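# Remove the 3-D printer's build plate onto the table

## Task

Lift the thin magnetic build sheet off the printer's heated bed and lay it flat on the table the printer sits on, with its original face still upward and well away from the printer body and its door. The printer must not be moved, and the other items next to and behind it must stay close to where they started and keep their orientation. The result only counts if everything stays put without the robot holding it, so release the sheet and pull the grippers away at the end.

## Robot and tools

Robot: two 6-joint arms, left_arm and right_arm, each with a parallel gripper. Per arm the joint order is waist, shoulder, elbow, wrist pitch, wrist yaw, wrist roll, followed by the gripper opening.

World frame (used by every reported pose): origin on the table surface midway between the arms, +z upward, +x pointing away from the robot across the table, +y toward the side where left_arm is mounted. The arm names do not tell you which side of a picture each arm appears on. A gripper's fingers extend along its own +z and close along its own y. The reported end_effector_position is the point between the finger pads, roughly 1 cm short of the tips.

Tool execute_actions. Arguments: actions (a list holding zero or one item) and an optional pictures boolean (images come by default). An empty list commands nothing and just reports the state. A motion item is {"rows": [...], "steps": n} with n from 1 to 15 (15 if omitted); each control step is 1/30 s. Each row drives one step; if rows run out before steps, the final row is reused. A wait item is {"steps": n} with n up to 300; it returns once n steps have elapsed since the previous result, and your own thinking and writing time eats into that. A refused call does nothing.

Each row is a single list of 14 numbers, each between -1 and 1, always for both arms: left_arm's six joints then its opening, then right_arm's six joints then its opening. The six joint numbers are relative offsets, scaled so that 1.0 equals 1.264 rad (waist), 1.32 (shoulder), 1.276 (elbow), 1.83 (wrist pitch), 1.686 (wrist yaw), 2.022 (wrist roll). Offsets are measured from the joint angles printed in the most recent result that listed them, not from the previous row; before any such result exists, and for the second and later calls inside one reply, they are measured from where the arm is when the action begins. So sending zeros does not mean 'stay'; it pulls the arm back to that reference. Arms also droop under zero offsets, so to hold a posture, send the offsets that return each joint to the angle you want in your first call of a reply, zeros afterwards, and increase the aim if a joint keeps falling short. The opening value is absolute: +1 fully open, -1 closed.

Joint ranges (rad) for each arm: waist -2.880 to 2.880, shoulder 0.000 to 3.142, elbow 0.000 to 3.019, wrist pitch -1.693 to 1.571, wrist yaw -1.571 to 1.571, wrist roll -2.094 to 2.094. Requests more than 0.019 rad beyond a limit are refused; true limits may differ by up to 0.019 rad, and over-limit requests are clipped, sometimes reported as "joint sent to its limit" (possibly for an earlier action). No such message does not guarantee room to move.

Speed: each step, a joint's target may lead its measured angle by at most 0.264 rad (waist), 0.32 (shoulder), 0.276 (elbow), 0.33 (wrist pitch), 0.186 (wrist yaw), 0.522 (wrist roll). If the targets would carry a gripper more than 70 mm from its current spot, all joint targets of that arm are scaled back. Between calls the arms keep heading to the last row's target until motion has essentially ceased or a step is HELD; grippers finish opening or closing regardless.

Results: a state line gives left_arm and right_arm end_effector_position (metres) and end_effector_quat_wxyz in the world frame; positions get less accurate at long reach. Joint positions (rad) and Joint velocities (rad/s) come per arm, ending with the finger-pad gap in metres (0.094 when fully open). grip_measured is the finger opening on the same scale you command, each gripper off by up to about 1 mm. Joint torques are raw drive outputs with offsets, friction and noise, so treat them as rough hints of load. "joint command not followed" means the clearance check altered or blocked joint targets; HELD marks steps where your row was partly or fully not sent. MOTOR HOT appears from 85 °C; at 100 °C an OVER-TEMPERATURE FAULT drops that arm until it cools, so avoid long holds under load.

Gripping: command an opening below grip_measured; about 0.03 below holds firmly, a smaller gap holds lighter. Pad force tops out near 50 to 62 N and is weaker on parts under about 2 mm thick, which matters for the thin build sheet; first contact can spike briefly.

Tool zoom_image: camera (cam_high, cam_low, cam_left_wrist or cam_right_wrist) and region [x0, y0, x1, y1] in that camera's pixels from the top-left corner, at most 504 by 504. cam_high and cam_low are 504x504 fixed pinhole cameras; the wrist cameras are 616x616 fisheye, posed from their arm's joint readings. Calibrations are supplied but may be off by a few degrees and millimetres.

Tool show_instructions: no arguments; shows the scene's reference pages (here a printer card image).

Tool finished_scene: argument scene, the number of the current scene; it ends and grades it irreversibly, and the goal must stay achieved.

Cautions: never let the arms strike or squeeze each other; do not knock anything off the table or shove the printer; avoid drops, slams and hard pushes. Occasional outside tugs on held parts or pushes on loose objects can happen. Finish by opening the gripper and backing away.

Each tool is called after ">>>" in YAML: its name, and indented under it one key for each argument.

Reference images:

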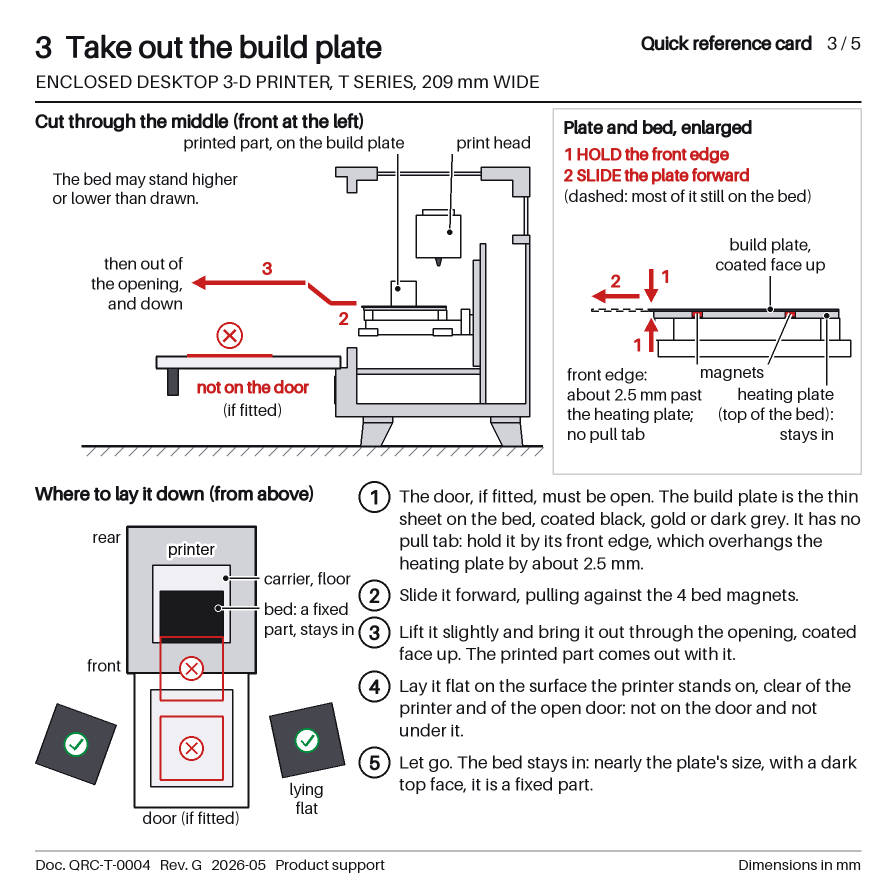

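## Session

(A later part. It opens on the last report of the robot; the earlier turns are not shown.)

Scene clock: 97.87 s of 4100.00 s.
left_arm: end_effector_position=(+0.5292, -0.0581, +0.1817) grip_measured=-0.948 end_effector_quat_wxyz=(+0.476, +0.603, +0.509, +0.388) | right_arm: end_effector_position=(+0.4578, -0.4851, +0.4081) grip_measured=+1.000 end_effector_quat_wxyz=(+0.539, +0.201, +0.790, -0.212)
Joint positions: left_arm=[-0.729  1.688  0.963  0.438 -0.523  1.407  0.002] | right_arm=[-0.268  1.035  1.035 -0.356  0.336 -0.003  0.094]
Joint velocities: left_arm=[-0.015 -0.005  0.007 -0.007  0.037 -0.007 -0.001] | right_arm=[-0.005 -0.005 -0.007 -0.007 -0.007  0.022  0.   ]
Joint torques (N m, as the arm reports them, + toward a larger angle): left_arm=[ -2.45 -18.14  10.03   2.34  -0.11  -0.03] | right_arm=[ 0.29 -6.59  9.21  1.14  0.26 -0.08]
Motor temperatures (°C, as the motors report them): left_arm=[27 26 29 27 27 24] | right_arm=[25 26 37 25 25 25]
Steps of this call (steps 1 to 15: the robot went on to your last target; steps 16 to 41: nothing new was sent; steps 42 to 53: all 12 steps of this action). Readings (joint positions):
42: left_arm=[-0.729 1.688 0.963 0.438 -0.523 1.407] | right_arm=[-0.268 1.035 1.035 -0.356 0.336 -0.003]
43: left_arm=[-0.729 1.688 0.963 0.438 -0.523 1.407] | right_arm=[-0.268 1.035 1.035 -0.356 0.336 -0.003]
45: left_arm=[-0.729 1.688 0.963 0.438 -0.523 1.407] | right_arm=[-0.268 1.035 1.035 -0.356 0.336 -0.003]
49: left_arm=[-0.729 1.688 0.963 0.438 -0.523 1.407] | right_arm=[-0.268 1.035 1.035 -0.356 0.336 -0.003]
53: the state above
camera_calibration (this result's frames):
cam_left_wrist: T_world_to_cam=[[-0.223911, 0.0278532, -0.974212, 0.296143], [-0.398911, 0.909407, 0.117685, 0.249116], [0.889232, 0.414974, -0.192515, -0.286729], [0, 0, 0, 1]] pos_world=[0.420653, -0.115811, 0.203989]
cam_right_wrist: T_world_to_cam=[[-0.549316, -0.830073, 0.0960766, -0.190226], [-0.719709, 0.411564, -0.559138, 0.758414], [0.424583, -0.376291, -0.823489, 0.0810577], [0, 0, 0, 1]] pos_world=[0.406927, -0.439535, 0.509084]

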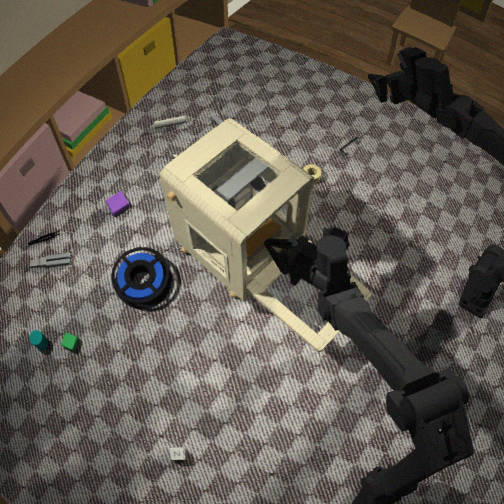

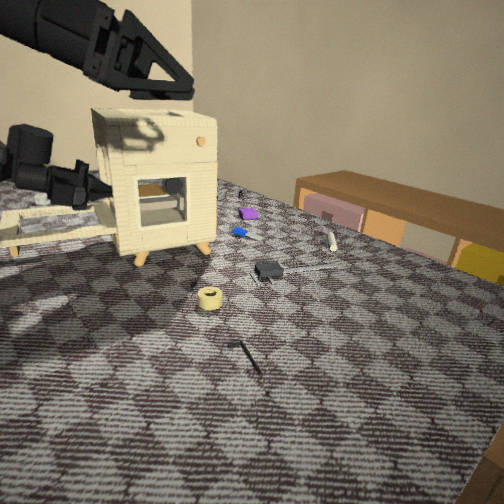

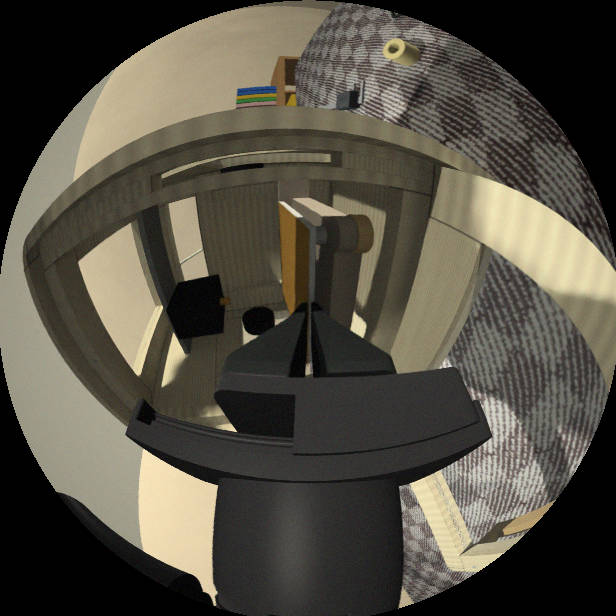

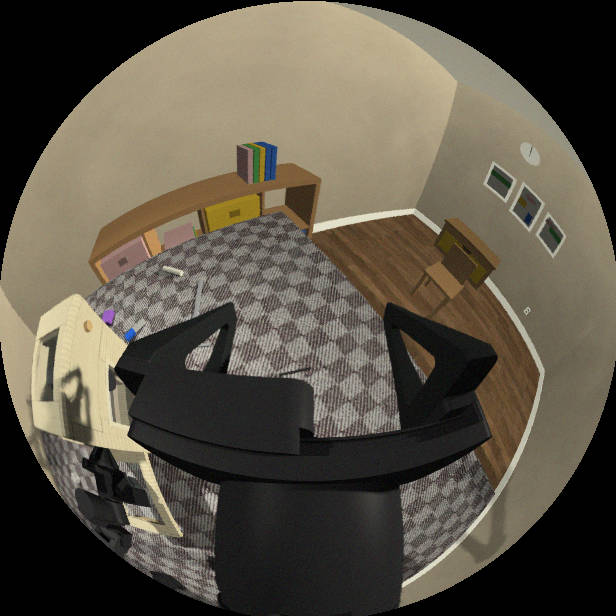

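>>> execute_actions:
  actions:
    - {"rows":[[0,-0.005,0.03,0.009,0,0,-0.97, 0,0,0,0,0,0,1],[0,-0.005,0.03,0.009,0,0,-0.985, 0,0,0,0,0,0,1],[0,-0.005,0.03,0.009,0,0,-1, 0,0,0,0,0,0,1]],"steps":8}
  pictures: false

>>> execute_actions:
  actions:
    - {"rows":[[-0.004,-0.012,0.01,0.004,0,0,-1, 0,0,0,0,0,0,1],[-0.006,-0.017,0,0.004,0,0,-1, 0,0,0,0,0,0,1],[-0.008,-0.02,-0.006,0.004,-0.002,0,-1, 0,0,0,0,0,0,1],[-0.01,-0.023,-0.011,0.004,-0.003,0,-1, 0,0,0,0,0,0,1],[-0.012,-0.026,-0.015,0.004,-0.005,0,-1, 0,0,0,0,0,0,1],[-0.014,-0.029,-0.019,0.004,-0.006,0,-1, 0,0,0,0,0,0,1],[-0.016,-0.032,-0.023,0.004,-0.007,0,-1, 0,0,0,0,0,0,1],[-0.018,-0.035,-0.027,0.004,-0.009,0,-1, 0,0,0,0,0,0,1],[-0.02,-0.038,-0.031,0.004,-0.01,0,-1, 0,0,0,0,0,0,1],[-0.022,-0.041,-0.035,0.004,-0.011,0,-1, 0,0,0,0,0,0,1],[-0.024,-0.044,-0.039,0.004,-0.013,0,-1, 0,0,0,0,0,0,1],[-0.026,-0.047,-0.043,0.004,-0.014,0,-1, 0,0,0,0,0,0,1],[-0.028,-0.05,-0.047,0.004,-0.015,0,-1, 0,0,0,0,0,0,1],[-0.03,-0.053,-0.05,0.004,-0.016,0,-1, 0,0,0,0,0,0,1],[-0.031,-0.056,-0.053,0.004,-0.017,0,-1, 0,0,0,0,0,0,1]]}
  pictures: false

>>> execute_actions:
  actions:
    - {"steps":10}

>>> zoom_image:
  camera: "cam_left_wrist"
  region: [230, 190, 390, 350]

Scene clock: 101.27 s of 4100.00 s.
left_arm: end_effector_position=(+0.5294, -0.0582, +0.1823) grip_measured=-0.995 end_effector_quat_wxyz=(+0.477, +0.602, +0.509, +0.388) | right_arm: end_effector_position=(+0.4578, -0.4851, +0.4081) grip_measured=+1.000 end_effector_quat_wxyz=(+0.539, +0.201, +0.790, -0.212)
Joint positions: left_arm=[-0.729  1.688  0.963  0.441 -0.523  1.407  0.   ] | right_arm=[-0.268  1.035  1.035 -0.356  0.336 -0.003  0.094]
Joint velocities: left_arm=[-0.015 -0.005  0.002  0.007  0.022 -0.066  0.   ] | right_arm=[-0.024 -0.005 -0.007  0.022 -0.022 -0.007  0.   ]
Joint torques (N m, as the arm reports them, + toward a larger angle): left_arm=[ -2.29 -17.92  10.07   2.24  -0.1   -0.03] | right_arm=[ 0.25 -6.56  9.19  1.15  0.26 -0.08]
Motor temperatures (°C, as the motors report them): left_arm=[27 26 29 27 27 24] | right_arm=[25 26 37 25 25 25]
Steps of this call (steps 1 to 15: the robot went on to your last target; steps 16 to 90: nothing new was sent; then 0.13 s passed at rest; steps 91 to 98: all 8 steps of this action). Readings (joint positions):
91: left_arm=[-0.729 1.688 0.963 0.439 -0.523 1.407] | right_arm=[-0.268 1.035 1.035 -0.356 0.336 -0.003]
92: left_arm=[-0.729 1.688 0.963 0.440 -0.523 1.407] | right_arm=[-0.268 1.035 1.035 -0.356 0.336 -0.003]
94: left_arm=[-0.729 1.688 0.963 0.441 -0.523 1.407] | right_arm=[-0.268 1.035 1.035 -0.356 0.336 -0.003]
98: the state above

Scene clock: 101.77 s of 4100.00 s.
left_arm: end_effector_position=(+0.5070, -0.0514, +0.1786) grip_measured=-0.996 end_effector_quat_wxyz=(+0.470, +0.608, +0.508, +0.390) | right_arm: end_effector_position=(+0.4578, -0.4851, +0.4081) grip_measured=+1.000 end_effector_quat_wxyz=(+0.539, +0.201, +0.790, -0.212)
Joint positions: left_arm=[-0.751  1.647  0.904  0.441 -0.547  1.407  0.   ] | right_arm=[-0.268  1.035  1.035 -0.356  0.336 -0.003  0.094]
Joint velocities: left_arm=[-0.112 -0.103 -0.115  0.002  0.022 -0.007  0.   ] | right_arm=[-0.015  0.005  0.002  0.007 -0.007 -0.007  0.   ]
Joint torques (N m, as the arm reports them, + toward a larger angle): left_arm=[ -3.19 -18.74   6.93   1.9   -0.24  -0.02] | right_arm=[ 0.22 -6.57  9.21  1.15  0.26 -0.08]
Motor temperatures (°C, as the motors report them): left_arm=[27 26 29 27 27 24] | right_arm=[25 26 37 25 25 25]
Steps of this call (steps 1 to 15: all 15 steps of this action). Readings (joint positions):
1: left_arm=[-0.729 1.688 0.963 0.441 -0.523 1.407] | right_arm=[-0.268 1.035 1.035 -0.356 0.336 -0.003]
2: left_arm=[-0.729 1.688 0.963 0.441 -0.523 1.407] | right_arm=[-0.268 1.035 1.035 -0.356 0.336 -0.003]
4: left_arm=[-0.729 1.688 0.961 0.441 -0.524 1.407] | right_arm=[-0.268 1.035 1.035 -0.356 0.336 -0.003]
8: left_arm=[-0.732 1.675 0.944 0.441 -0.533 1.407] | right_arm=[-0.268 1.035 1.035 -0.356 0.336 -0.003]
15: the state above

Scene clock: 102.10 s of 4100.00 s.
left_arm: end_effector_position=(+0.5024, -0.0531, +0.1819) grip_measured=-0.996 end_effector_quat_wxyz=(+0.473, +0.608, +0.505, +0.389) | right_arm: end_effector_position=(+0.4578, -0.4851, +0.4081) grip_measured=+1.000 end_effector_quat_wxyz=(+0.539, +0.201, +0.790, -0.212)
Joint positions: left_arm=[-0.758  1.635  0.897  0.441 -0.549  1.407  0.   ] | right_arm=[-0.268  1.035  1.035 -0.356  0.336 -0.003  0.094]
Joint velocities: left_arm=[ 0.005 -0.005 -0.002 -0.007 -0.007 -0.037 -0.   ] | right_arm=[-0.005 -0.005 -0.022 -0.007  0.051 -0.022  0.   ]
Joint torques (N m, as the arm reports them, + toward a larger angle): left_arm=[ -3.04 -18.19   7.05   1.99  -0.26  -0.03] | right_arm=[ 0.21 -6.64  9.2   1.14  0.26 -0.08]
Motor temperatures (°C, as the motors report them): left_arm=[27 26 29 27 27 24] | right_arm=[25 26 37 25 25 25]
Steps of this call (steps 1 to 10: the robot went on to your last target). Readings (joint positions):
1: left_arm=[-0.753 1.643 0.900 0.441 -0.548 1.407] | right_arm=[-0.268 1.035 1.035 -0.356 0.336 -0.003]
2: left_arm=[-0.756 1.640 0.897 0.441 -0.548 1.407] | right_arm=[-0.268 1.035 1.035 -0.356 0.336 -0.003]
4: left_arm=[-0.758 1.637 0.897 0.441 -0.548 1.407] | right_arm=[-0.268 1.035 1.035 -0.356 0.336 -0.003]
8: left_arm=[-0.758 1.635 0.897 0.441 -0.549 1.407] | right_arm=[-0.268 1.035 1.035 -0.356 0.336 -0.003]
10: the state above
camera_calibration (this result's frames):
cam_left_wrist: T_world_to_cam=[[-0.226324, 0.0410309, -0.973188, 0.291889], [-0.393791, 0.909969, 0.129945, 0.229027], [0.890902, 0.412642, -0.18979, -0.266331], [0, 0, 0, 1]] pos_world=[0.393524, -0.110484, 0.203755]
cam_right_wrist: T_world_to_cam=[[-0.549316, -0.830073, 0.0960766, -0.190226], [-0.719709, 0.411564, -0.559138, 0.758414], [0.424583, -0.376291, -0.823489, 0.0810577], [0, 0, 0, 1]] pos_world=[0.406927, -0.439535, 0.509084]

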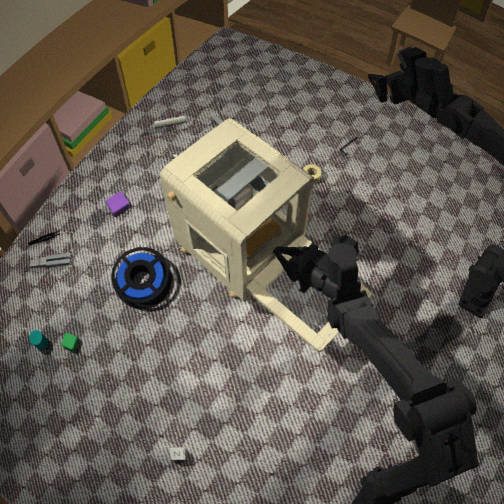

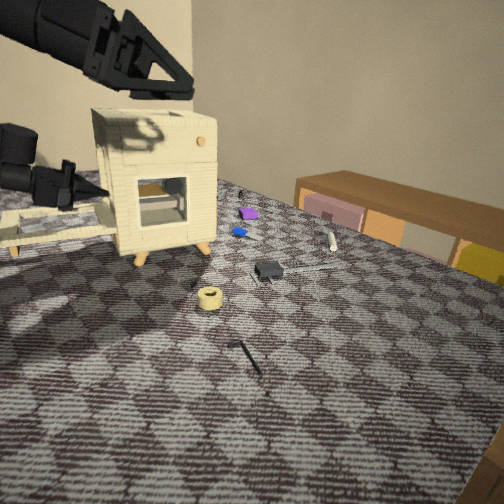

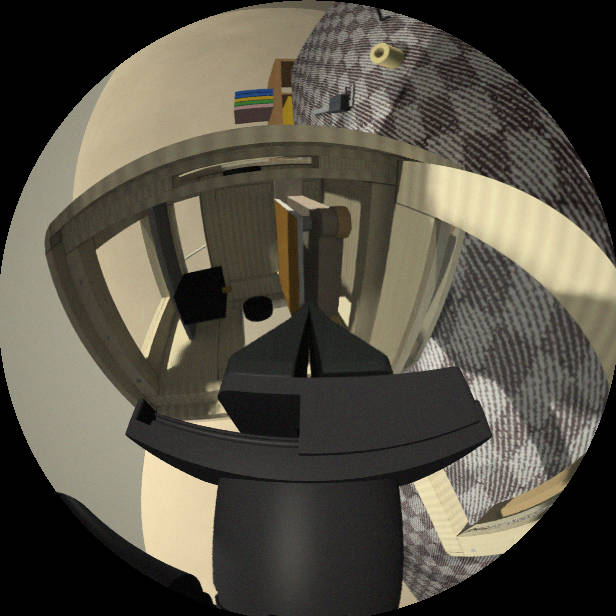

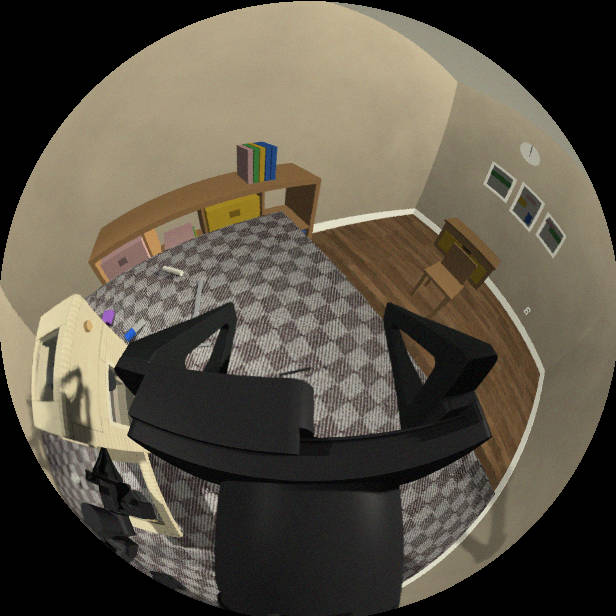

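Region (230, 190, 390, 350) of cam_left_wrist's 616x616 image, scaled by 3.150, with more detail than that image has.

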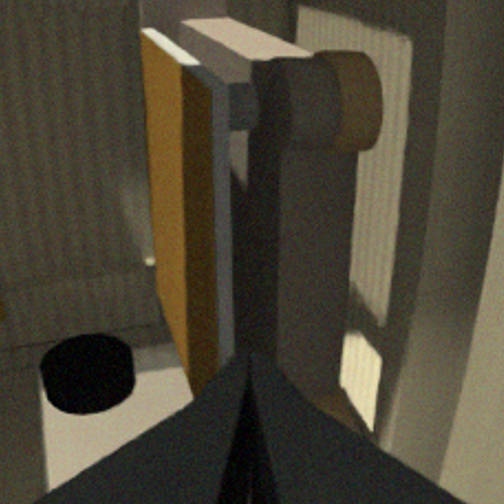

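>>> execute_actions:
  actions:
    - {"rows":[[0.008,0.005,0.04,0.004,0.002,0,-0.9, 0,0,0,0,0,0,1],[0.01,0.008,0.045,0.004,0.003,0,-0.9, 0,0,0,0,0,0,1],[0.012,0.012,0.05,0.004,0.005,0,-0.9, 0,0,0,0,0,0,1],[0.015,0.016,0.055,0.004,0.007,0,-0.9, 0,0,0,0,0,0,1],[0.017,0.02,0.06,0.004,0.008,0,-0.9, 0,0,0,0,0,0,1],[0.019,0.024,0.065,0.004,0.01,0,-0.9, 0,0,0,0,0,0,1],[0.021,0.027,0.07,0.004,0.011,0,-0.9, 0,0,0,0,0,0,1],[0.023,0.03,0.074,0.004,0.012,0,-0.9, 0,0,0,0,0,0,1],[0.025,0.033,0.078,0.004,0.013,0,-0.9, 0,0,0,0,0,0,1],[0.027,0.035,0.081,0.004,0.014,0,-0.9, 0,0,0,0,0,0,1],[0.028,0.037,0.084,0.004,0.014,0,-0.9, 0,0,0,0,0,0,1]]}
  pictures: false

>>> execute_actions:
  actions:
    - {"steps":6}

>>> zoom_image:
  camera: "cam_left_wrist"
  region: [230, 190, 390, 350]

Scene clock: 107.70 s of 4100.00 s.
left_arm: end_effector_position=(+0.5254, -0.0572, +0.1833) grip_measured=-0.902 end_effector_quat_wxyz=(+0.477, +0.603, +0.508, +0.388) | right_arm: end_effector_position=(+0.4578, -0.4851, +0.4081) grip_measured=+1.000 end_effector_quat_wxyz=(+0.539, +0.201, +0.790, -0.212)
Joint positions: left_arm=[-0.733  1.679  0.953  0.441 -0.528  1.407  0.005] | right_arm=[-0.268  1.035  1.035 -0.356  0.336 -0.003  0.094]
Joint velocities: left_arm=[ 0.034  0.015 -0.002  0.007  0.066 -0.007  0.001] | right_arm=[-0.015 -0.005  0.007 -0.012  0.037  0.037  0.   ]
Joint torques (N m, as the arm reports them, + toward a larger angle): left_arm=[ -1.5  -16.79  10.96   1.96   0.    -0.04] | right_arm=[ 0.22 -6.62  9.19  1.15  0.26 -0.08]
Motor temperatures (°C, as the motors report them): left_arm=[27 26 29 27 27 24] | right_arm=[25 26 37 25 25 25]
Steps of this call (steps 1 to 30: the robot went on to your last target; steps 31 to 90: nothing new was sent; then 2.10 s passed at rest; steps 91 to 105: all 15 steps of this action). Readings (joint positions):
91: left_arm=[-0.758 1.635 0.897 0.441 -0.549 1.407] | right_arm=[-0.268 1.035 1.035 -0.356 0.336 -0.003]
92: left_arm=[-0.758 1.636 0.897 0.441 -0.548 1.407] | right_arm=[-0.268 1.035 1.035 -0.356 0.336 -0.003]
94: left_arm=[-0.758 1.638 0.900 0.441 -0.543 1.407] | right_arm=[-0.268 1.035 1.035 -0.356 0.336 -0.003]
98: left_arm=[-0.751 1.657 0.926 0.441 -0.533 1.407] | right_arm=[-0.268 1.035 1.035 -0.356 0.336 -0.003]
105: the state above

Scene clock: 107.90 s of 4100.00 s.
left_arm: end_effector_position=(+0.5255, -0.0570, +0.1833) grip_measured=-0.902 end_effector_quat_wxyz=(+0.477, +0.602, +0.508, +0.389) | right_arm: end_effector_position=(+0.4578, -0.4851, +0.4081) grip_measured=+1.000 end_effector_quat_wxyz=(+0.539, +0.201, +0.790, -0.212)
Joint positions: left_arm=[-0.733  1.679  0.953  0.441 -0.528  1.407  0.005] | right_arm=[-0.268  1.035  1.035 -0.356  0.336 -0.003  0.094]
Joint velocities: left_arm=[ 0.005  0.005 -0.012  0.012  0.007 -0.051  0.001] | right_arm=[ 0.005  0.015 -0.012 -0.017 -0.022  0.022  0.   ]
Joint torques (N m, as the arm reports them, + toward a larger angle): left_arm=[ -1.71 -16.49  10.99   1.96  -0.02  -0.04] | right_arm=[ 0.32 -6.62  9.22  1.14  0.26 -0.08]
Motor temperatures (°C, as the motors report them): left_arm=[27 26 29 27 27 24] | right_arm=[25 26 37 25 25 25]
Steps of this call (steps 1 to 6: the robot went on to your last target). Readings (joint positions):
1: left_arm=[-0.733 1.679 0.953 0.441 -0.528 1.407] | right_arm=[-0.268 1.035 1.035 -0.356 0.336 -0.003]
2: left_arm=[-0.733 1.679 0.953 0.441 -0.528 1.407] | right_arm=[-0.268 1.035 1.035 -0.356 0.336 -0.003]
4: left_arm=[-0.733 1.679 0.953 0.441 -0.528 1.407] | right_arm=[-0.268 1.035 1.035 -0.356 0.336 -0.003]
6: the state above
camera_calibration (this result's frames):
cam_left_wrist: T_world_to_cam=[[-0.221365, 0.0271703, -0.974812, 0.295515], [-0.400076, 0.909087, 0.11619, 0.247277], [0.889346, 0.41572, -0.19037, -0.283965], [0, 0, 0, 1]] pos_world=[0.416889, -0.114776, 0.205283]
cam_right_wrist: T_world_to_cam=[[-0.549316, -0.830073, 0.0960766, -0.190226], [-0.719709, 0.411564, -0.559138, 0.758414], [0.424583, -0.376291, -0.823489, 0.0810577], [0, 0, 0, 1]] pos_world=[0.406927, -0.439535, 0.509084]

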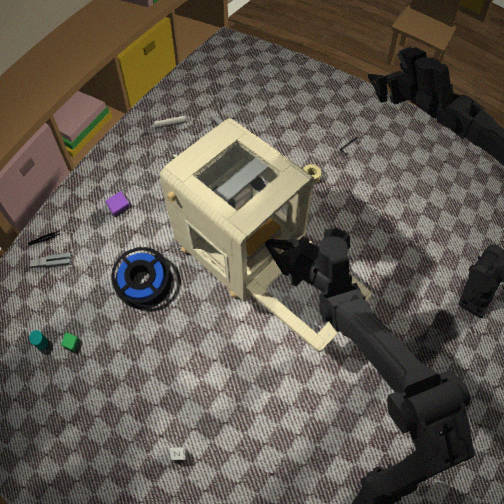

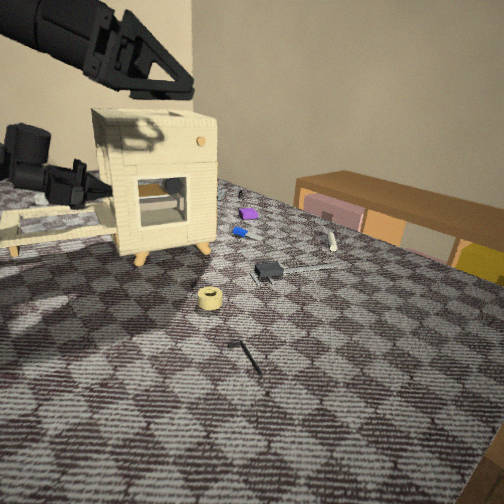

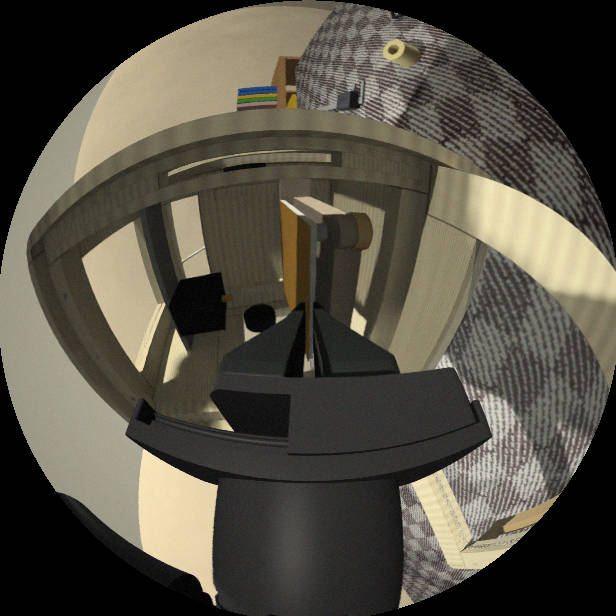

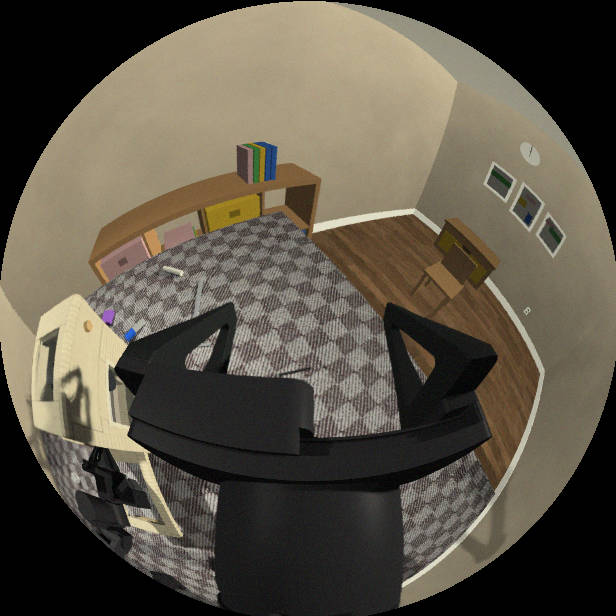

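Region (230, 190, 390, 350) of cam_left_wrist's 616x616 image, scaled by 3.150, with more detail than that image has.

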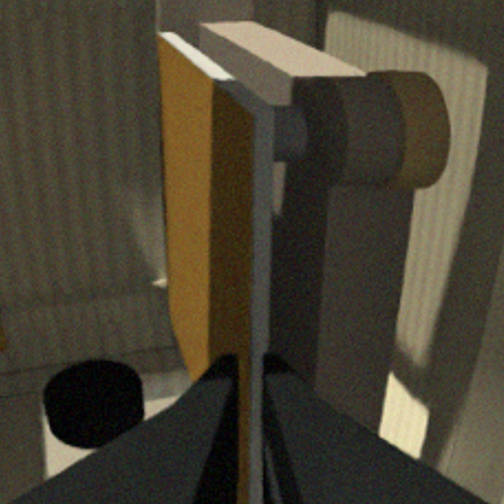

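>>> execute_actions:
  actions:
    - {"rows":[[0.008,-0.005,0.02,0.004,0.002,0,-0.9, 0,0,0,0,0,0,1],[0.01,-0.005,0.02,0.004,0.003,0,-0.9, 0,0,0,0,0,0,1],[0.012,-0.005,0.02,0.004,0.004,0,-0.9, 0,0,0,0,0,0,1],[0.014,-0.005,0.02,0.004,0.005,0,-0.9, 0,0,0,0,0,0,1],[0.016,-0.005,0.02,0.004,0.006,0,-0.9, 0,0,0,0,0,0,1],[0.018,-0.005,0.02,0.004,0.007,0,-0.9, 0,0,0,0,0,0,1],[0.02,-0.005,0.02,0.004,0.008,0,-0.9, 0,0,0,0,0,0,1],[0.022,-0.005,0.02,0.004,0.009,0,-0.9, 0,0,0,0,0,0,1],[0.024,-0.005,0.02,0.004,0.01,0,-0.9, 0,0,0,0,0,0,1],[0.026,-0.005,0.02,0.004,0.011,0,-0.9, 0,0,0,0,0,0,1],[0.028,-0.005,0.02,0.004,0.012,0,-0.9, 0,0,0,0,0,0,1]]}
  pictures: false

>>> execute_actions:
  actions:
    - {"steps":6}

>>> zoom_image:
  camera: "cam_left_wrist"
  region: [230, 190, 390, 350]

Scene clock: 111.27 s of 4100.00 s.
left_arm: end_effector_position=(+0.5336, -0.0466, +0.1829) grip_measured=-0.902 end_effector_quat_wxyz=(+0.476, +0.600, +0.513, +0.389) | right_arm: end_effector_position=(+0.4578, -0.4851, +0.4081) grip_measured=+1.000 end_effector_quat_wxyz=(+0.539, +0.201, +0.790, -0.212)
Joint positions: left_arm=[-0.708  1.679  0.953  0.441 -0.512  1.407  0.005] | right_arm=[-0.268  1.035  1.035 -0.356  0.336 -0.003  0.094]
Joint velocities: left_arm=[ 0.015 -0.015 -0.012 -0.007 -0.007  0.022  0.   ] | right_arm=[ 0.005 -0.015 -0.002 -0.017 -0.022  0.007  0.   ]
Joint torques (N m, as the arm reports them, + toward a larger angle): left_arm=[ -1.94 -17.92   9.09   1.94   0.01  -0.05] | right_arm=[ 0.22 -6.59  9.2   1.15  0.26 -0.08]
Motor temperatures (°C, as the motors report them): left_arm=[27 26 29 27 27 24] | right_arm=[25 26 37 25 25 25]
Steps of this call (steps 1 to 15: the robot went on to your last target; steps 16 to 86: nothing new was sent; steps 87 to 101: all 15 steps of this action). Readings (joint positions):
87: left_arm=[-0.733 1.679 0.953 0.441 -0.528 1.407] | right_arm=[-0.268 1.035 1.035 -0.356 0.336 -0.003]
88: left_arm=[-0.733 1.679 0.953 0.441 -0.528 1.407] | right_arm=[-0.268 1.035 1.035 -0.356 0.336 -0.003]
90: left_arm=[-0.732 1.679 0.953 0.441 -0.525 1.407] | right_arm=[-0.268 1.035 1.035 -0.356 0.336 -0.003]
94: left_arm=[-0.727 1.679 0.953 0.441 -0.518 1.407] | right_arm=[-0.268 1.035 1.035 -0.356 0.336 -0.003]
101: the state above

Scene clock: 111.47 s of 4100.00 s.
left_arm: end_effector_position=(+0.5338, -0.0463, +0.1829) grip_measured=-0.902 end_effector_quat_wxyz=(+0.476, +0.600, +0.513, +0.389) | right_arm: end_effector_position=(+0.4578, -0.4851, +0.4081) grip_measured=+1.000 end_effector_quat_wxyz=(+0.539, +0.201, +0.790, -0.212)
Joint positions: left_arm=[-0.707  1.679  0.953  0.441 -0.511  1.407  0.005] | right_arm=[-0.268  1.035  1.035 -0.356  0.336 -0.003  0.094]
Joint velocities: left_arm=[-0.005 -0.005  0.017  0.002 -0.037  0.022  0.001] | right_arm=[-0.015 -0.005  0.017 -0.017  0.007  0.022  0.   ]
Joint torques (N m, as the arm reports them, + toward a larger angle): left_arm=[ -1.82 -17.82   9.03   1.95  -0.01  -0.04] | right_arm=[ 0.29 -6.56  9.19  1.14  0.26 -0.08]
Motor temperatures (°C, as the motors report them): left_arm=[27 26 29 27 27 24] | right_arm=[25 26 37 25 25 25]
Steps of this call (steps 1 to 6: the robot went on to your last target). Readings (joint positions):
1: left_arm=[-0.707 1.679 0.953 0.441 -0.511 1.407] | right_arm=[-0.268 1.035 1.035 -0.356 0.336 -0.003]
2: left_arm=[-0.707 1.679 0.953 0.441 -0.511 1.407] | right_arm=[-0.268 1.035 1.035 -0.356 0.336 -0.003]
4: left_arm=[-0.707 1.679 0.953 0.441 -0.511 1.407] | right_arm=[-0.268 1.035 1.035 -0.356 0.336 -0.003]
6: the state above
camera_calibration (this result's frames):
cam_left_wrist: T_world_to_cam=[[-0.224689, 0.0216069, -0.974191, 0.298076], [-0.407954, 0.905834, 0.114182, 0.245377], [0.884923, 0.423081, -0.194717, -0.29242], [0, 0, 0, 1]] pos_world=[0.425846, -0.104994, 0.205427]
cam_right_wrist: T_world_to_cam=[[-0.549316, -0.830073, 0.0960766, -0.190226], [-0.719709, 0.411564, -0.559138, 0.758414], [0.424583, -0.376291, -0.823489, 0.0810577], [0, 0, 0, 1]] pos_world=[0.406927, -0.439535, 0.509084]

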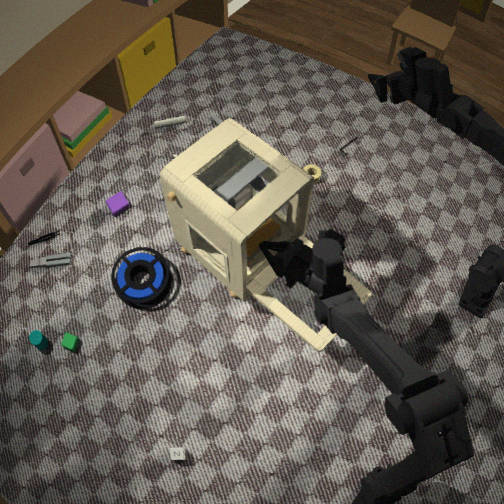

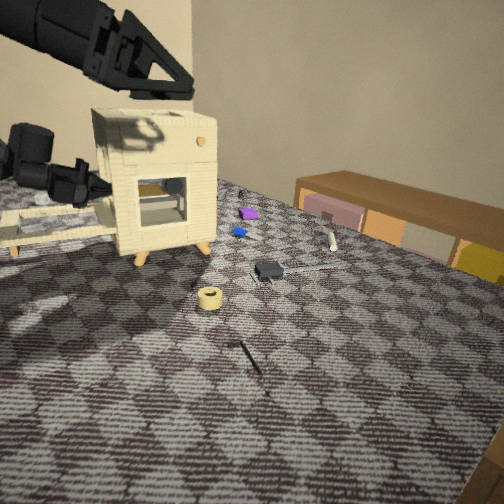

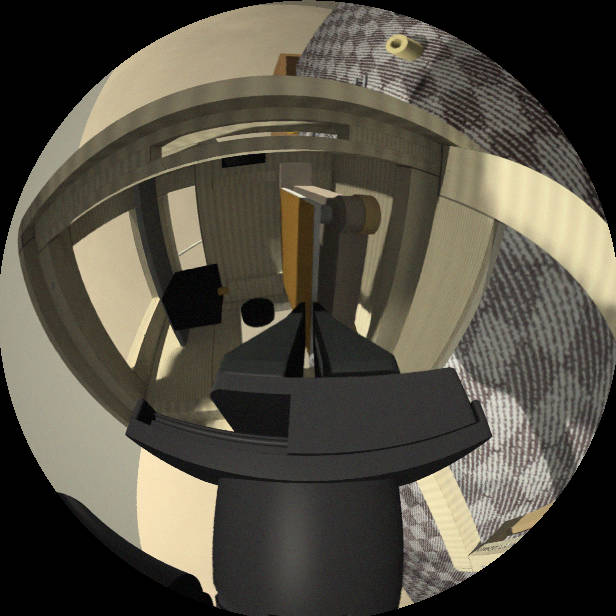

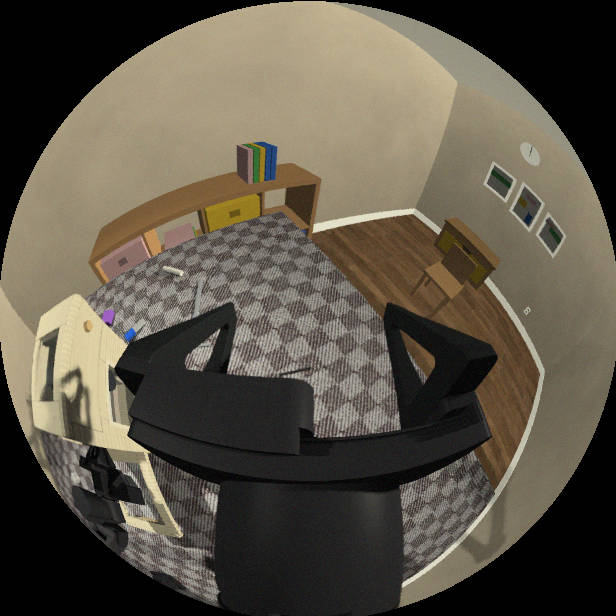

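Region (230, 190, 390, 350) of cam_left_wrist's 616x616 image, scaled by 3.150, with more detail than that image has.

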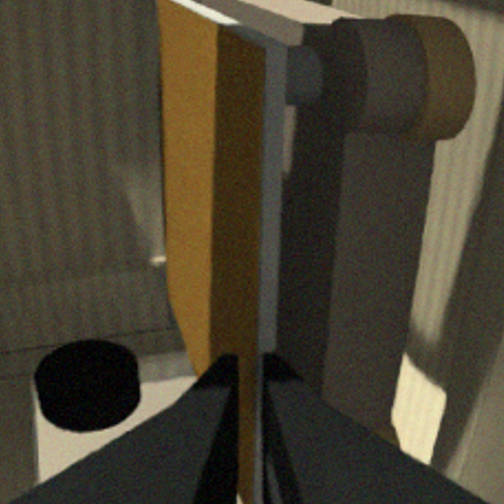

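>>> execute_actions:
  actions:
    - {"rows":[[0.006,-0.005,0.02,0.004,0,0.013,-0.91, 0,0,0,0,0,0,1],[0.006,-0.005,0.02,0.004,0,0.013,-0.92, 0,0,0,0,0,0,1],[0.006,-0.005,0.02,0.004,0,0.013,-0.93, 0,0,0,0,0,0,1],[0.006,-0.005,0.02,0.004,0,0.013,-0.94, 0,0,0,0,0,0,1],[0.006,-0.005,0.02,0.004,0,0.013,-0.95, 0,0,0,0,0,0,1],[0.006,-0.005,0.02,0.004,0,0.013,-0.96, 0,0,0,0,0,0,1],[0.006,-0.005,0.02,0.004,0,0.013,-0.97, 0,0,0,0,0,0,1],[0.006,-0.005,0.02,0.004,0,0.013,-0.98, 0,0,0,0,0,0,1],[0.006,-0.005,0.02,0.004,0,0.013,-0.99, 0,0,0,0,0,0,1],[0.006,-0.005,0.02,0.004,0,0.013,-1, 0,0,0,0,0,0,1]]}
  pictures: false

>>> execute_actions:
  actions:
    - {"rows":[[0,-0.015,0.02,0.008,0,0,-1, 0,0,0,0,0,0,1],[0,-0.018,0.02,0.008,0,0,-1, 0,0,0,0,0,0,1],[0,-0.021,0.02,0.01,0,0,-1, 0,0,0,0,0,0,1],[0,-0.024,0.02,0.012,0,0,-1, 0,0,0,0,0,0,1],[0,-0.027,0.02,0.014,0,0,-1, 0,0,0,0,0,0,1]]}

>>> zoom_image:
  camera: "cam_left_wrist"
  region: [230, 190, 390, 350]

Scene clock: 115.10 s of 4100.00 s.
left_arm: end_effector_position=(+0.5338, -0.0463, +0.1829) grip_measured=-0.993 end_effector_quat_wxyz=(+0.473, +0.603, +0.509, +0.392) | right_arm: end_effector_position=(+0.4578, -0.4851, +0.4081) grip_measured=+1.000 end_effector_quat_wxyz=(+0.539, +0.201, +0.790, -0.212)
Joint positions: left_arm=[-0.707  1.679  0.953  0.441 -0.511  1.42   0.   ] | right_arm=[-0.268  1.035  1.035 -0.356  0.336 -0.003  0.094]
Joint velocities: left_arm=[-0.005 -0.005 -0.007  0.017  0.051 -0.037  0.   ] | right_arm=[-0.005 -0.005  0.012  0.007 -0.022 -0.022  0.   ]
Joint torques (N m, as the arm reports them, + toward a larger angle): left_arm=[ -1.97 -17.97   9.11   1.96  -0.11   0.07] | right_arm=[ 0.18 -6.65  9.21  1.15  0.26 -0.08]
Motor temperatures (°C, as the motors report them): left_arm=[27 26 29 27 27 24] | right_arm=[25 26 37 25 25 25]
Steps of this call (steps 1 to 15: the robot went on to your last target; steps 16 to 90: nothing new was sent; then 0.13 s passed at rest; steps 91 to 105: all 15 steps of this action). Readings (joint positions):
91: left_arm=[-0.707 1.679 0.953 0.441 -0.511 1.409] | right_arm=[-0.268 1.035 1.035 -0.356 0.336 -0.003]
92: left_arm=[-0.707 1.679 0.953 0.441 -0.511 1.410] | right_arm=[-0.268 1.035 1.035 -0.356 0.336 -0.003]
94: left_arm=[-0.707 1.679 0.953 0.441 -0.511 1.414] | right_arm=[-0.268 1.035 1.035 -0.356 0.336 -0.003]
98: left_arm=[-0.707 1.679 0.953 0.441 -0.511 1.417] | right_arm=[-0.268 1.035 1.035 -0.356 0.336 -0.003]
105: the state above

Scene clock: 115.60 s of 4100.00 s.
left_arm: end_effector_position=(+0.5338, -0.0463, +0.1831) grip_measured=-0.993 end_effector_quat_wxyz=(+0.473, +0.603, +0.509, +0.392) | right_arm: end_effector_position=(+0.4578, -0.4851, +0.4081) grip_measured=+1.000 end_effector_quat_wxyz=(+0.539, +0.201, +0.790, -0.212)
Joint positions: left_arm=[-0.707  1.679  0.953  0.441 -0.511  1.42   0.   ] | right_arm=[-0.268  1.035  1.035 -0.356  0.336 -0.003  0.094]
Joint velocities: left_arm=[-0.005 -0.005  0.017 -0.012 -0.066  0.007 -0.   ] | right_arm=[-0.005  0.005 -0.007 -0.007 -0.022  0.037  0.   ]
Joint torques (N m, as the arm reports them, + toward a larger angle): left_arm=[ -2.3  -20.59   9.06   2.74  -0.12  -0.04] | right_arm=[ 0.27 -6.64  9.18  1.15  0.26 -0.08]
Motor temperatures (°C, as the motors report them): left_arm=[27 26 29 27 27 24] | right_arm=[25 26 37 25 25 25]
Steps of this call (steps 1 to 15: all 15 steps of this action). Readings (joint positions):
1: left_arm=[-0.707 1.679 0.953 0.441 -0.511 1.420] | right_arm=[-0.268 1.035 1.035 -0.356 0.336 -0.003]
2: left_arm=[-0.707 1.679 0.953 0.441 -0.511 1.420] | right_arm=[-0.268 1.035 1.035 -0.356 0.336 -0.003]
4: left_arm=[-0.707 1.679 0.953 0.441 -0.511 1.420] | right_arm=[-0.268 1.035 1.035 -0.356 0.336 -0.003]
8: left_arm=[-0.707 1.679 0.953 0.441 -0.511 1.420] | right_arm=[-0.268 1.035 1.035 -0.356 0.336 -0.003]
15: the state above
camera_calibration (this result's frames):
cam_left_wrist: T_world_to_cam=[[-0.222145, 0.0341331, -0.974416, 0.297562], [-0.405375, 0.905682, 0.124142, 0.242124], [0.886748, 0.422581, -0.187356, -0.294712], [0, 0, 0, 1]] pos_world=[0.425589, -0.104905, 0.204675]
cam_right_wrist: T_world_to_cam=[[-0.549316, -0.830073, 0.0960766, -0.190226], [-0.719709, 0.411564, -0.559138, 0.758414], [0.424583, -0.376291, -0.823489, 0.0810577], [0, 0, 0, 1]] pos_world=[0.406927, -0.439535, 0.509084]

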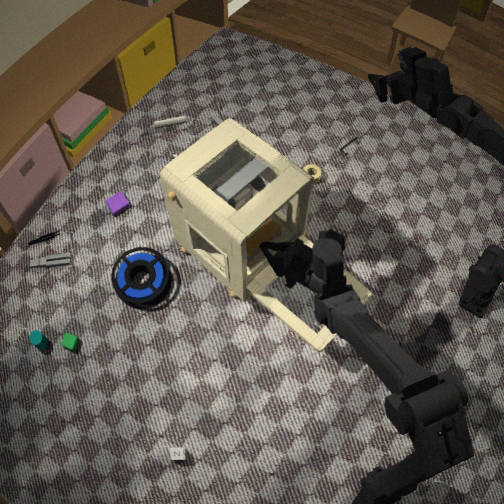

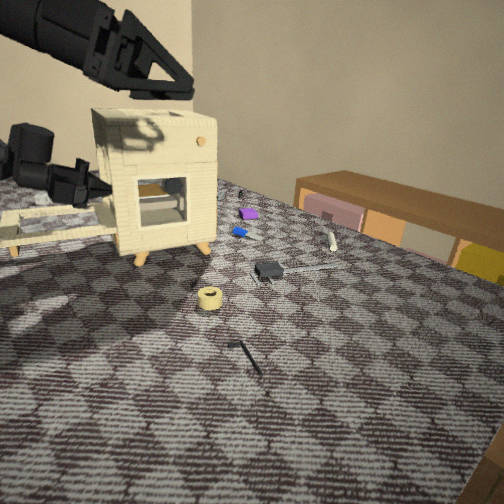

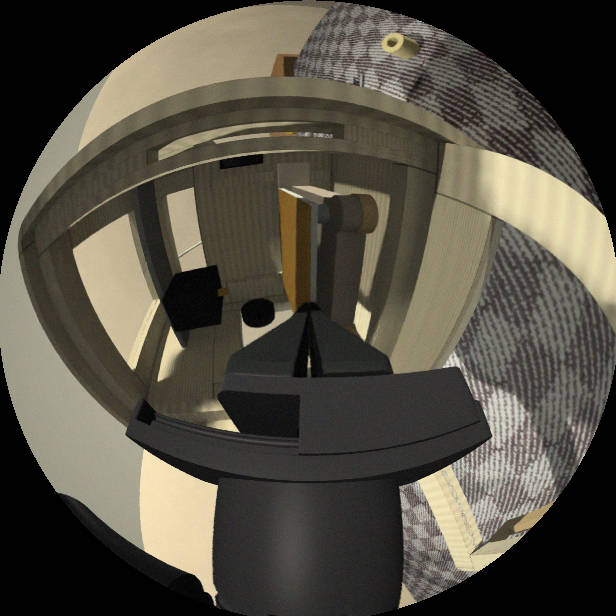

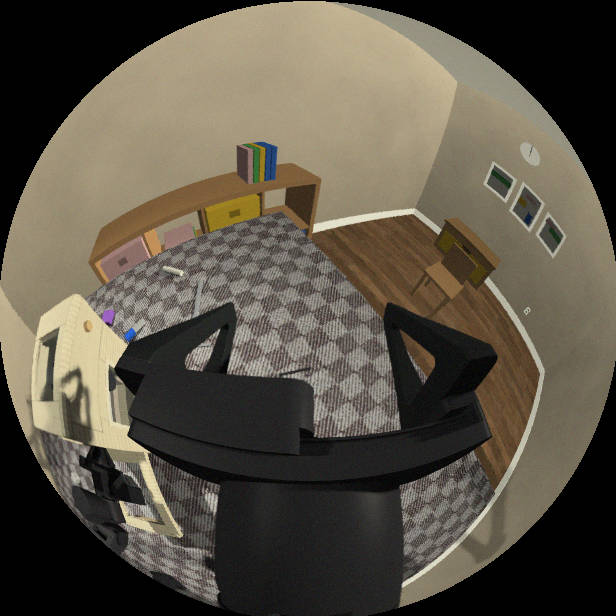

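Region (230, 190, 390, 350) of cam_left_wrist's 616x616 image, scaled by 3.150, with more detail than that image has.

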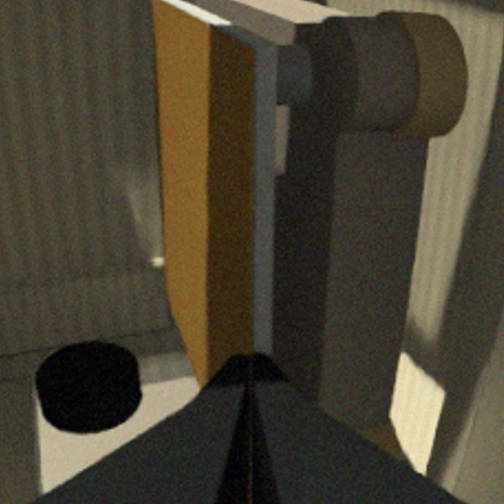

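Firmly held. Pull with slight upward bias.

>>> execute_actions:
  actions:
    - {"rows":[[-0.004,-0.026,0.01,0.008,0,0,-1, 0,0,0,0,0,0,1],[-0.006,-0.027,0.004,0.008,0,0,-1, 0,0,0,0,0,0,1],[-0.008,-0.028,-0.002,0.008,-0.001,0,-1, 0,0,0,0,0,0,1],[-0.01,-0.03,-0.005,0.008,-0.002,0,-1, 0,0,0,0,0,0,1],[-0.012,-0.032,-0.008,0.008,-0.003,0,-1, 0,0,0,0,0,0,1],[-0.014,-0.034,-0.011,0.008,-0.004,0,-1, 0,0,0,0,0,0,1],[-0.016,-0.036,-0.014,0.008,-0.005,0,-1, 0,0,0,0,0,0,1],[-0.017,-0.038,-0.017,0.008,-0.006,0,-1, 0,0,0,0,0,0,1],[-0.018,-0.04,-0.02,0.008,-0.007,0,-1, 0,0,0,0,0,0,1],[-0.019,-0.042,-0.023,0.008,-0.008,0,-1, 0,0,0,0,0,0,1],[-0.02,-0.044,-0.026,0.008,-0.009,0,-1, 0,0,0,0,0,0,1],[-0.021,-0.046,-0.029,0.008,-0.01,0,-1, 0,0,0,0,0,0,1],[-0.022,-0.048,-0.032,0.008,-0.011,0,-1, 0,0,0,0,0,0,1]]}
  pictures: false

>>> execute_actions:
  actions:
    - {"steps":10}

>>> zoom_image:
  camera: "cam_left_wrist"
  region: [230, 170, 410, 350]

Scene clock: 118.83 s of 4100.00 s.
left_arm: end_effector_position=(+0.5192, -0.0404, +0.1846) grip_measured=-0.994 end_effector_quat_wxyz=(+0.471, +0.604, +0.508, +0.394) | right_arm: end_effector_position=(+0.4578, -0.4851, +0.4081) grip_measured=+1.000 end_effector_quat_wxyz=(+0.539, +0.201, +0.790, -0.212)
Joint positions: left_arm=[-0.719  1.643  0.912  0.441 -0.526  1.42   0.   ] | right_arm=[-0.268  1.035  1.035 -0.356  0.336 -0.003  0.094]
Joint velocities: left_arm=[-0.083 -0.132 -0.09  -0.007  0.066 -0.051 -0.001] | right_arm=[-0.005 -0.005 -0.002 -0.017 -0.051  0.022  0.   ]
Joint torques (N m, as the arm reports them, + toward a larger angle): left_arm=[ -3.27 -18.61   7.49   2.27  -0.23  -0.03] | right_arm=[ 0.26 -6.56  9.2   1.15  0.26 -0.08]
Motor temperatures (°C, as the motors report them): left_arm=[27 26 29 27 27 24] | right_arm=[25 26 37 25 25 25]
Steps of this call (steps 1 to 15: the robot went on to your last target; steps 16 to 82: nothing new was sent; steps 83 to 97: all 15 steps of this action). Readings (joint positions):
83: left_arm=[-0.707 1.679 0.953 0.441 -0.511 1.420] | right_arm=[-0.268 1.035 1.035 -0.356 0.336 -0.003]
84: left_arm=[-0.707 1.679 0.952 0.441 -0.511 1.420] | right_arm=[-0.268 1.035 1.035 -0.356 0.336 -0.003]
86: left_arm=[-0.707 1.678 0.951 0.441 -0.511 1.420] | right_arm=[-0.268 1.035 1.035 -0.356 0.336 -0.003]
90: left_arm=[-0.708 1.676 0.949 0.441 -0.511 1.420] | right_arm=[-0.268 1.035 1.035 -0.356 0.336 -0.003]
97: the state above

Scene clock: 119.17 s of 4100.00 s.
left_arm: end_effector_position=(+0.5169, -0.0421, +0.1884) grip_measured=-0.994 end_effector_quat_wxyz=(+0.474, +0.603, +0.507, +0.393) | right_arm: end_effector_position=(+0.4578, -0.4851, +0.4081) grip_measured=+1.000 end_effector_quat_wxyz=(+0.539, +0.201, +0.790, -0.212)
Joint positions: left_arm=[-0.724  1.635  0.911  0.441 -0.527  1.42   0.   ] | right_arm=[-0.268  1.035  1.035 -0.356  0.336 -0.003  0.094]
Joint velocities: left_arm=[ 0.005 -0.024 -0.002  0.002  0.007  0.007  0.001] | right_arm=[-0.005 -0.005 -0.002 -0.007  0.066 -0.022  0.   ]
Joint torques (N m, as the arm reports them, + toward a larger angle): left_arm=[ -3.35 -18.27   7.34   2.26  -0.23  -0.04] | right_arm=[ 0.24 -6.6   9.2   1.13  0.26 -0.08]
Motor temperatures (°C, as the motors report them): left_arm=[27 26 29 27 27 24] | right_arm=[25 26 37 25 25 25]
Steps of this call (steps 1 to 10: the robot went on to your last target). Readings (joint positions):
1: left_arm=[-0.721 1.640 0.911 0.441 -0.527 1.420] | right_arm=[-0.268 1.035 1.035 -0.356 0.336 -0.003]
2: left_arm=[-0.723 1.638 0.911 0.441 -0.527 1.420] | right_arm=[-0.268 1.035 1.035 -0.356 0.336 -0.003]
4: left_arm=[-0.724 1.635 0.911 0.441 -0.527 1.420] | right_arm=[-0.268 1.035 1.035 -0.356 0.336 -0.003]
8: left_arm=[-0.724 1.635 0.911 0.441 -0.527 1.420] | right_arm=[-0.268 1.035 1.035 -0.356 0.336 -0.003]
10: the state above
camera_calibration (this result's frames):
cam_left_wrist: T_world_to_cam=[[-0.218506, 0.0369355, -0.975136, 0.297163], [-0.404241, 0.906084, 0.124901, 0.230115], [0.888169, 0.421482, -0.183054, -0.282095], [0, 0, 0, 1]] pos_world=[0.408502, -0.100582, 0.209395]
cam_right_wrist: T_world_to_cam=[[-0.549316, -0.830073, 0.0960766, -0.190226], [-0.719709, 0.411564, -0.559138, 0.758414], [0.424583, -0.376291, -0.823489, 0.0810577], [0, 0, 0, 1]] pos_world=[0.406927, -0.439535, 0.509084]

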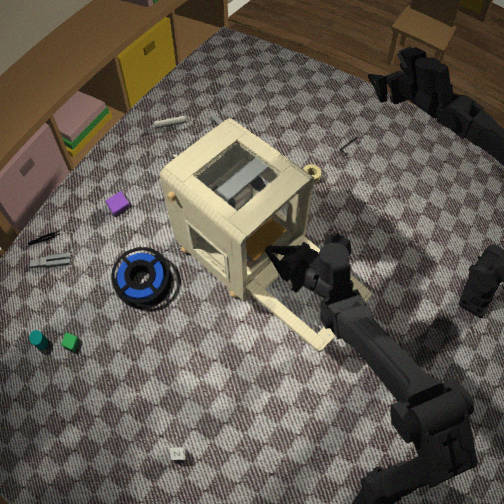

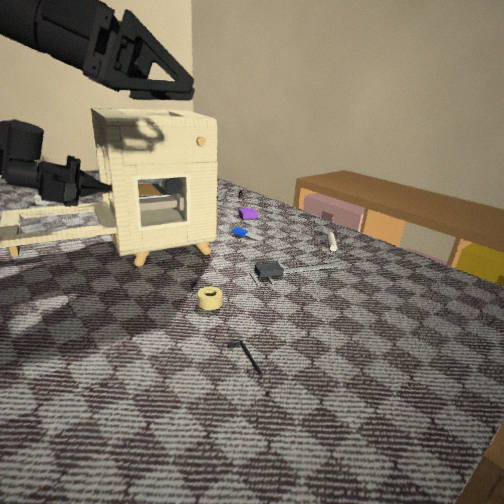

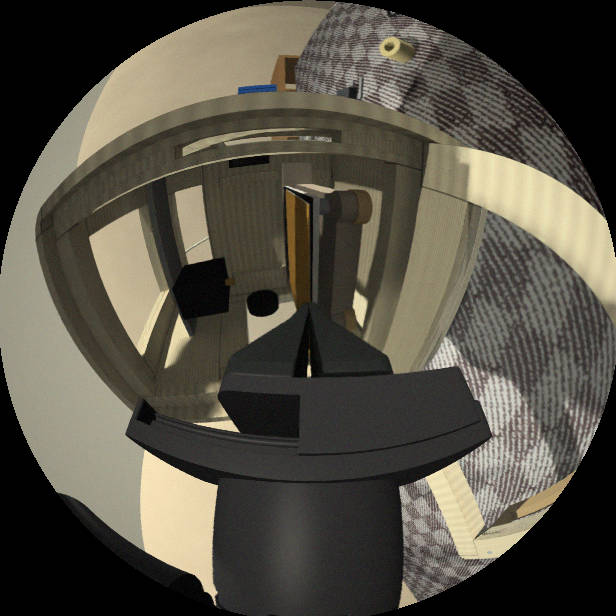

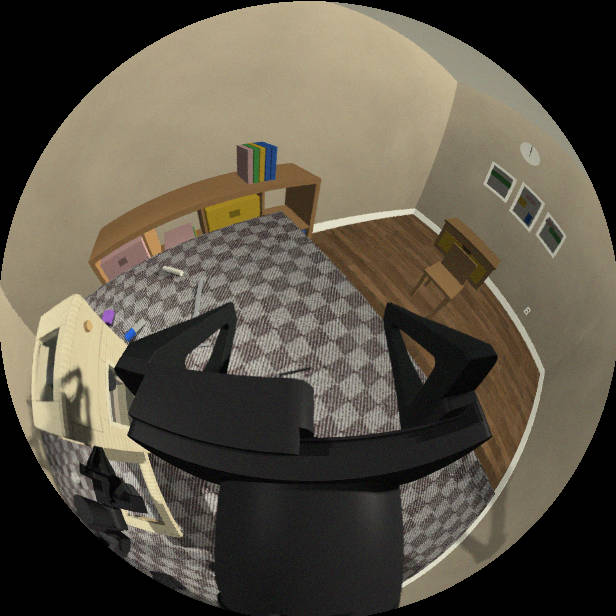

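Region (230, 170, 410, 350) of cam_left_wrist's 616x616 image, scaled by 2.800, with more detail than that image has.

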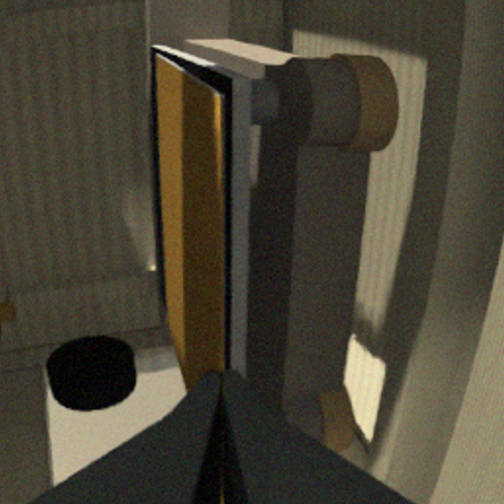

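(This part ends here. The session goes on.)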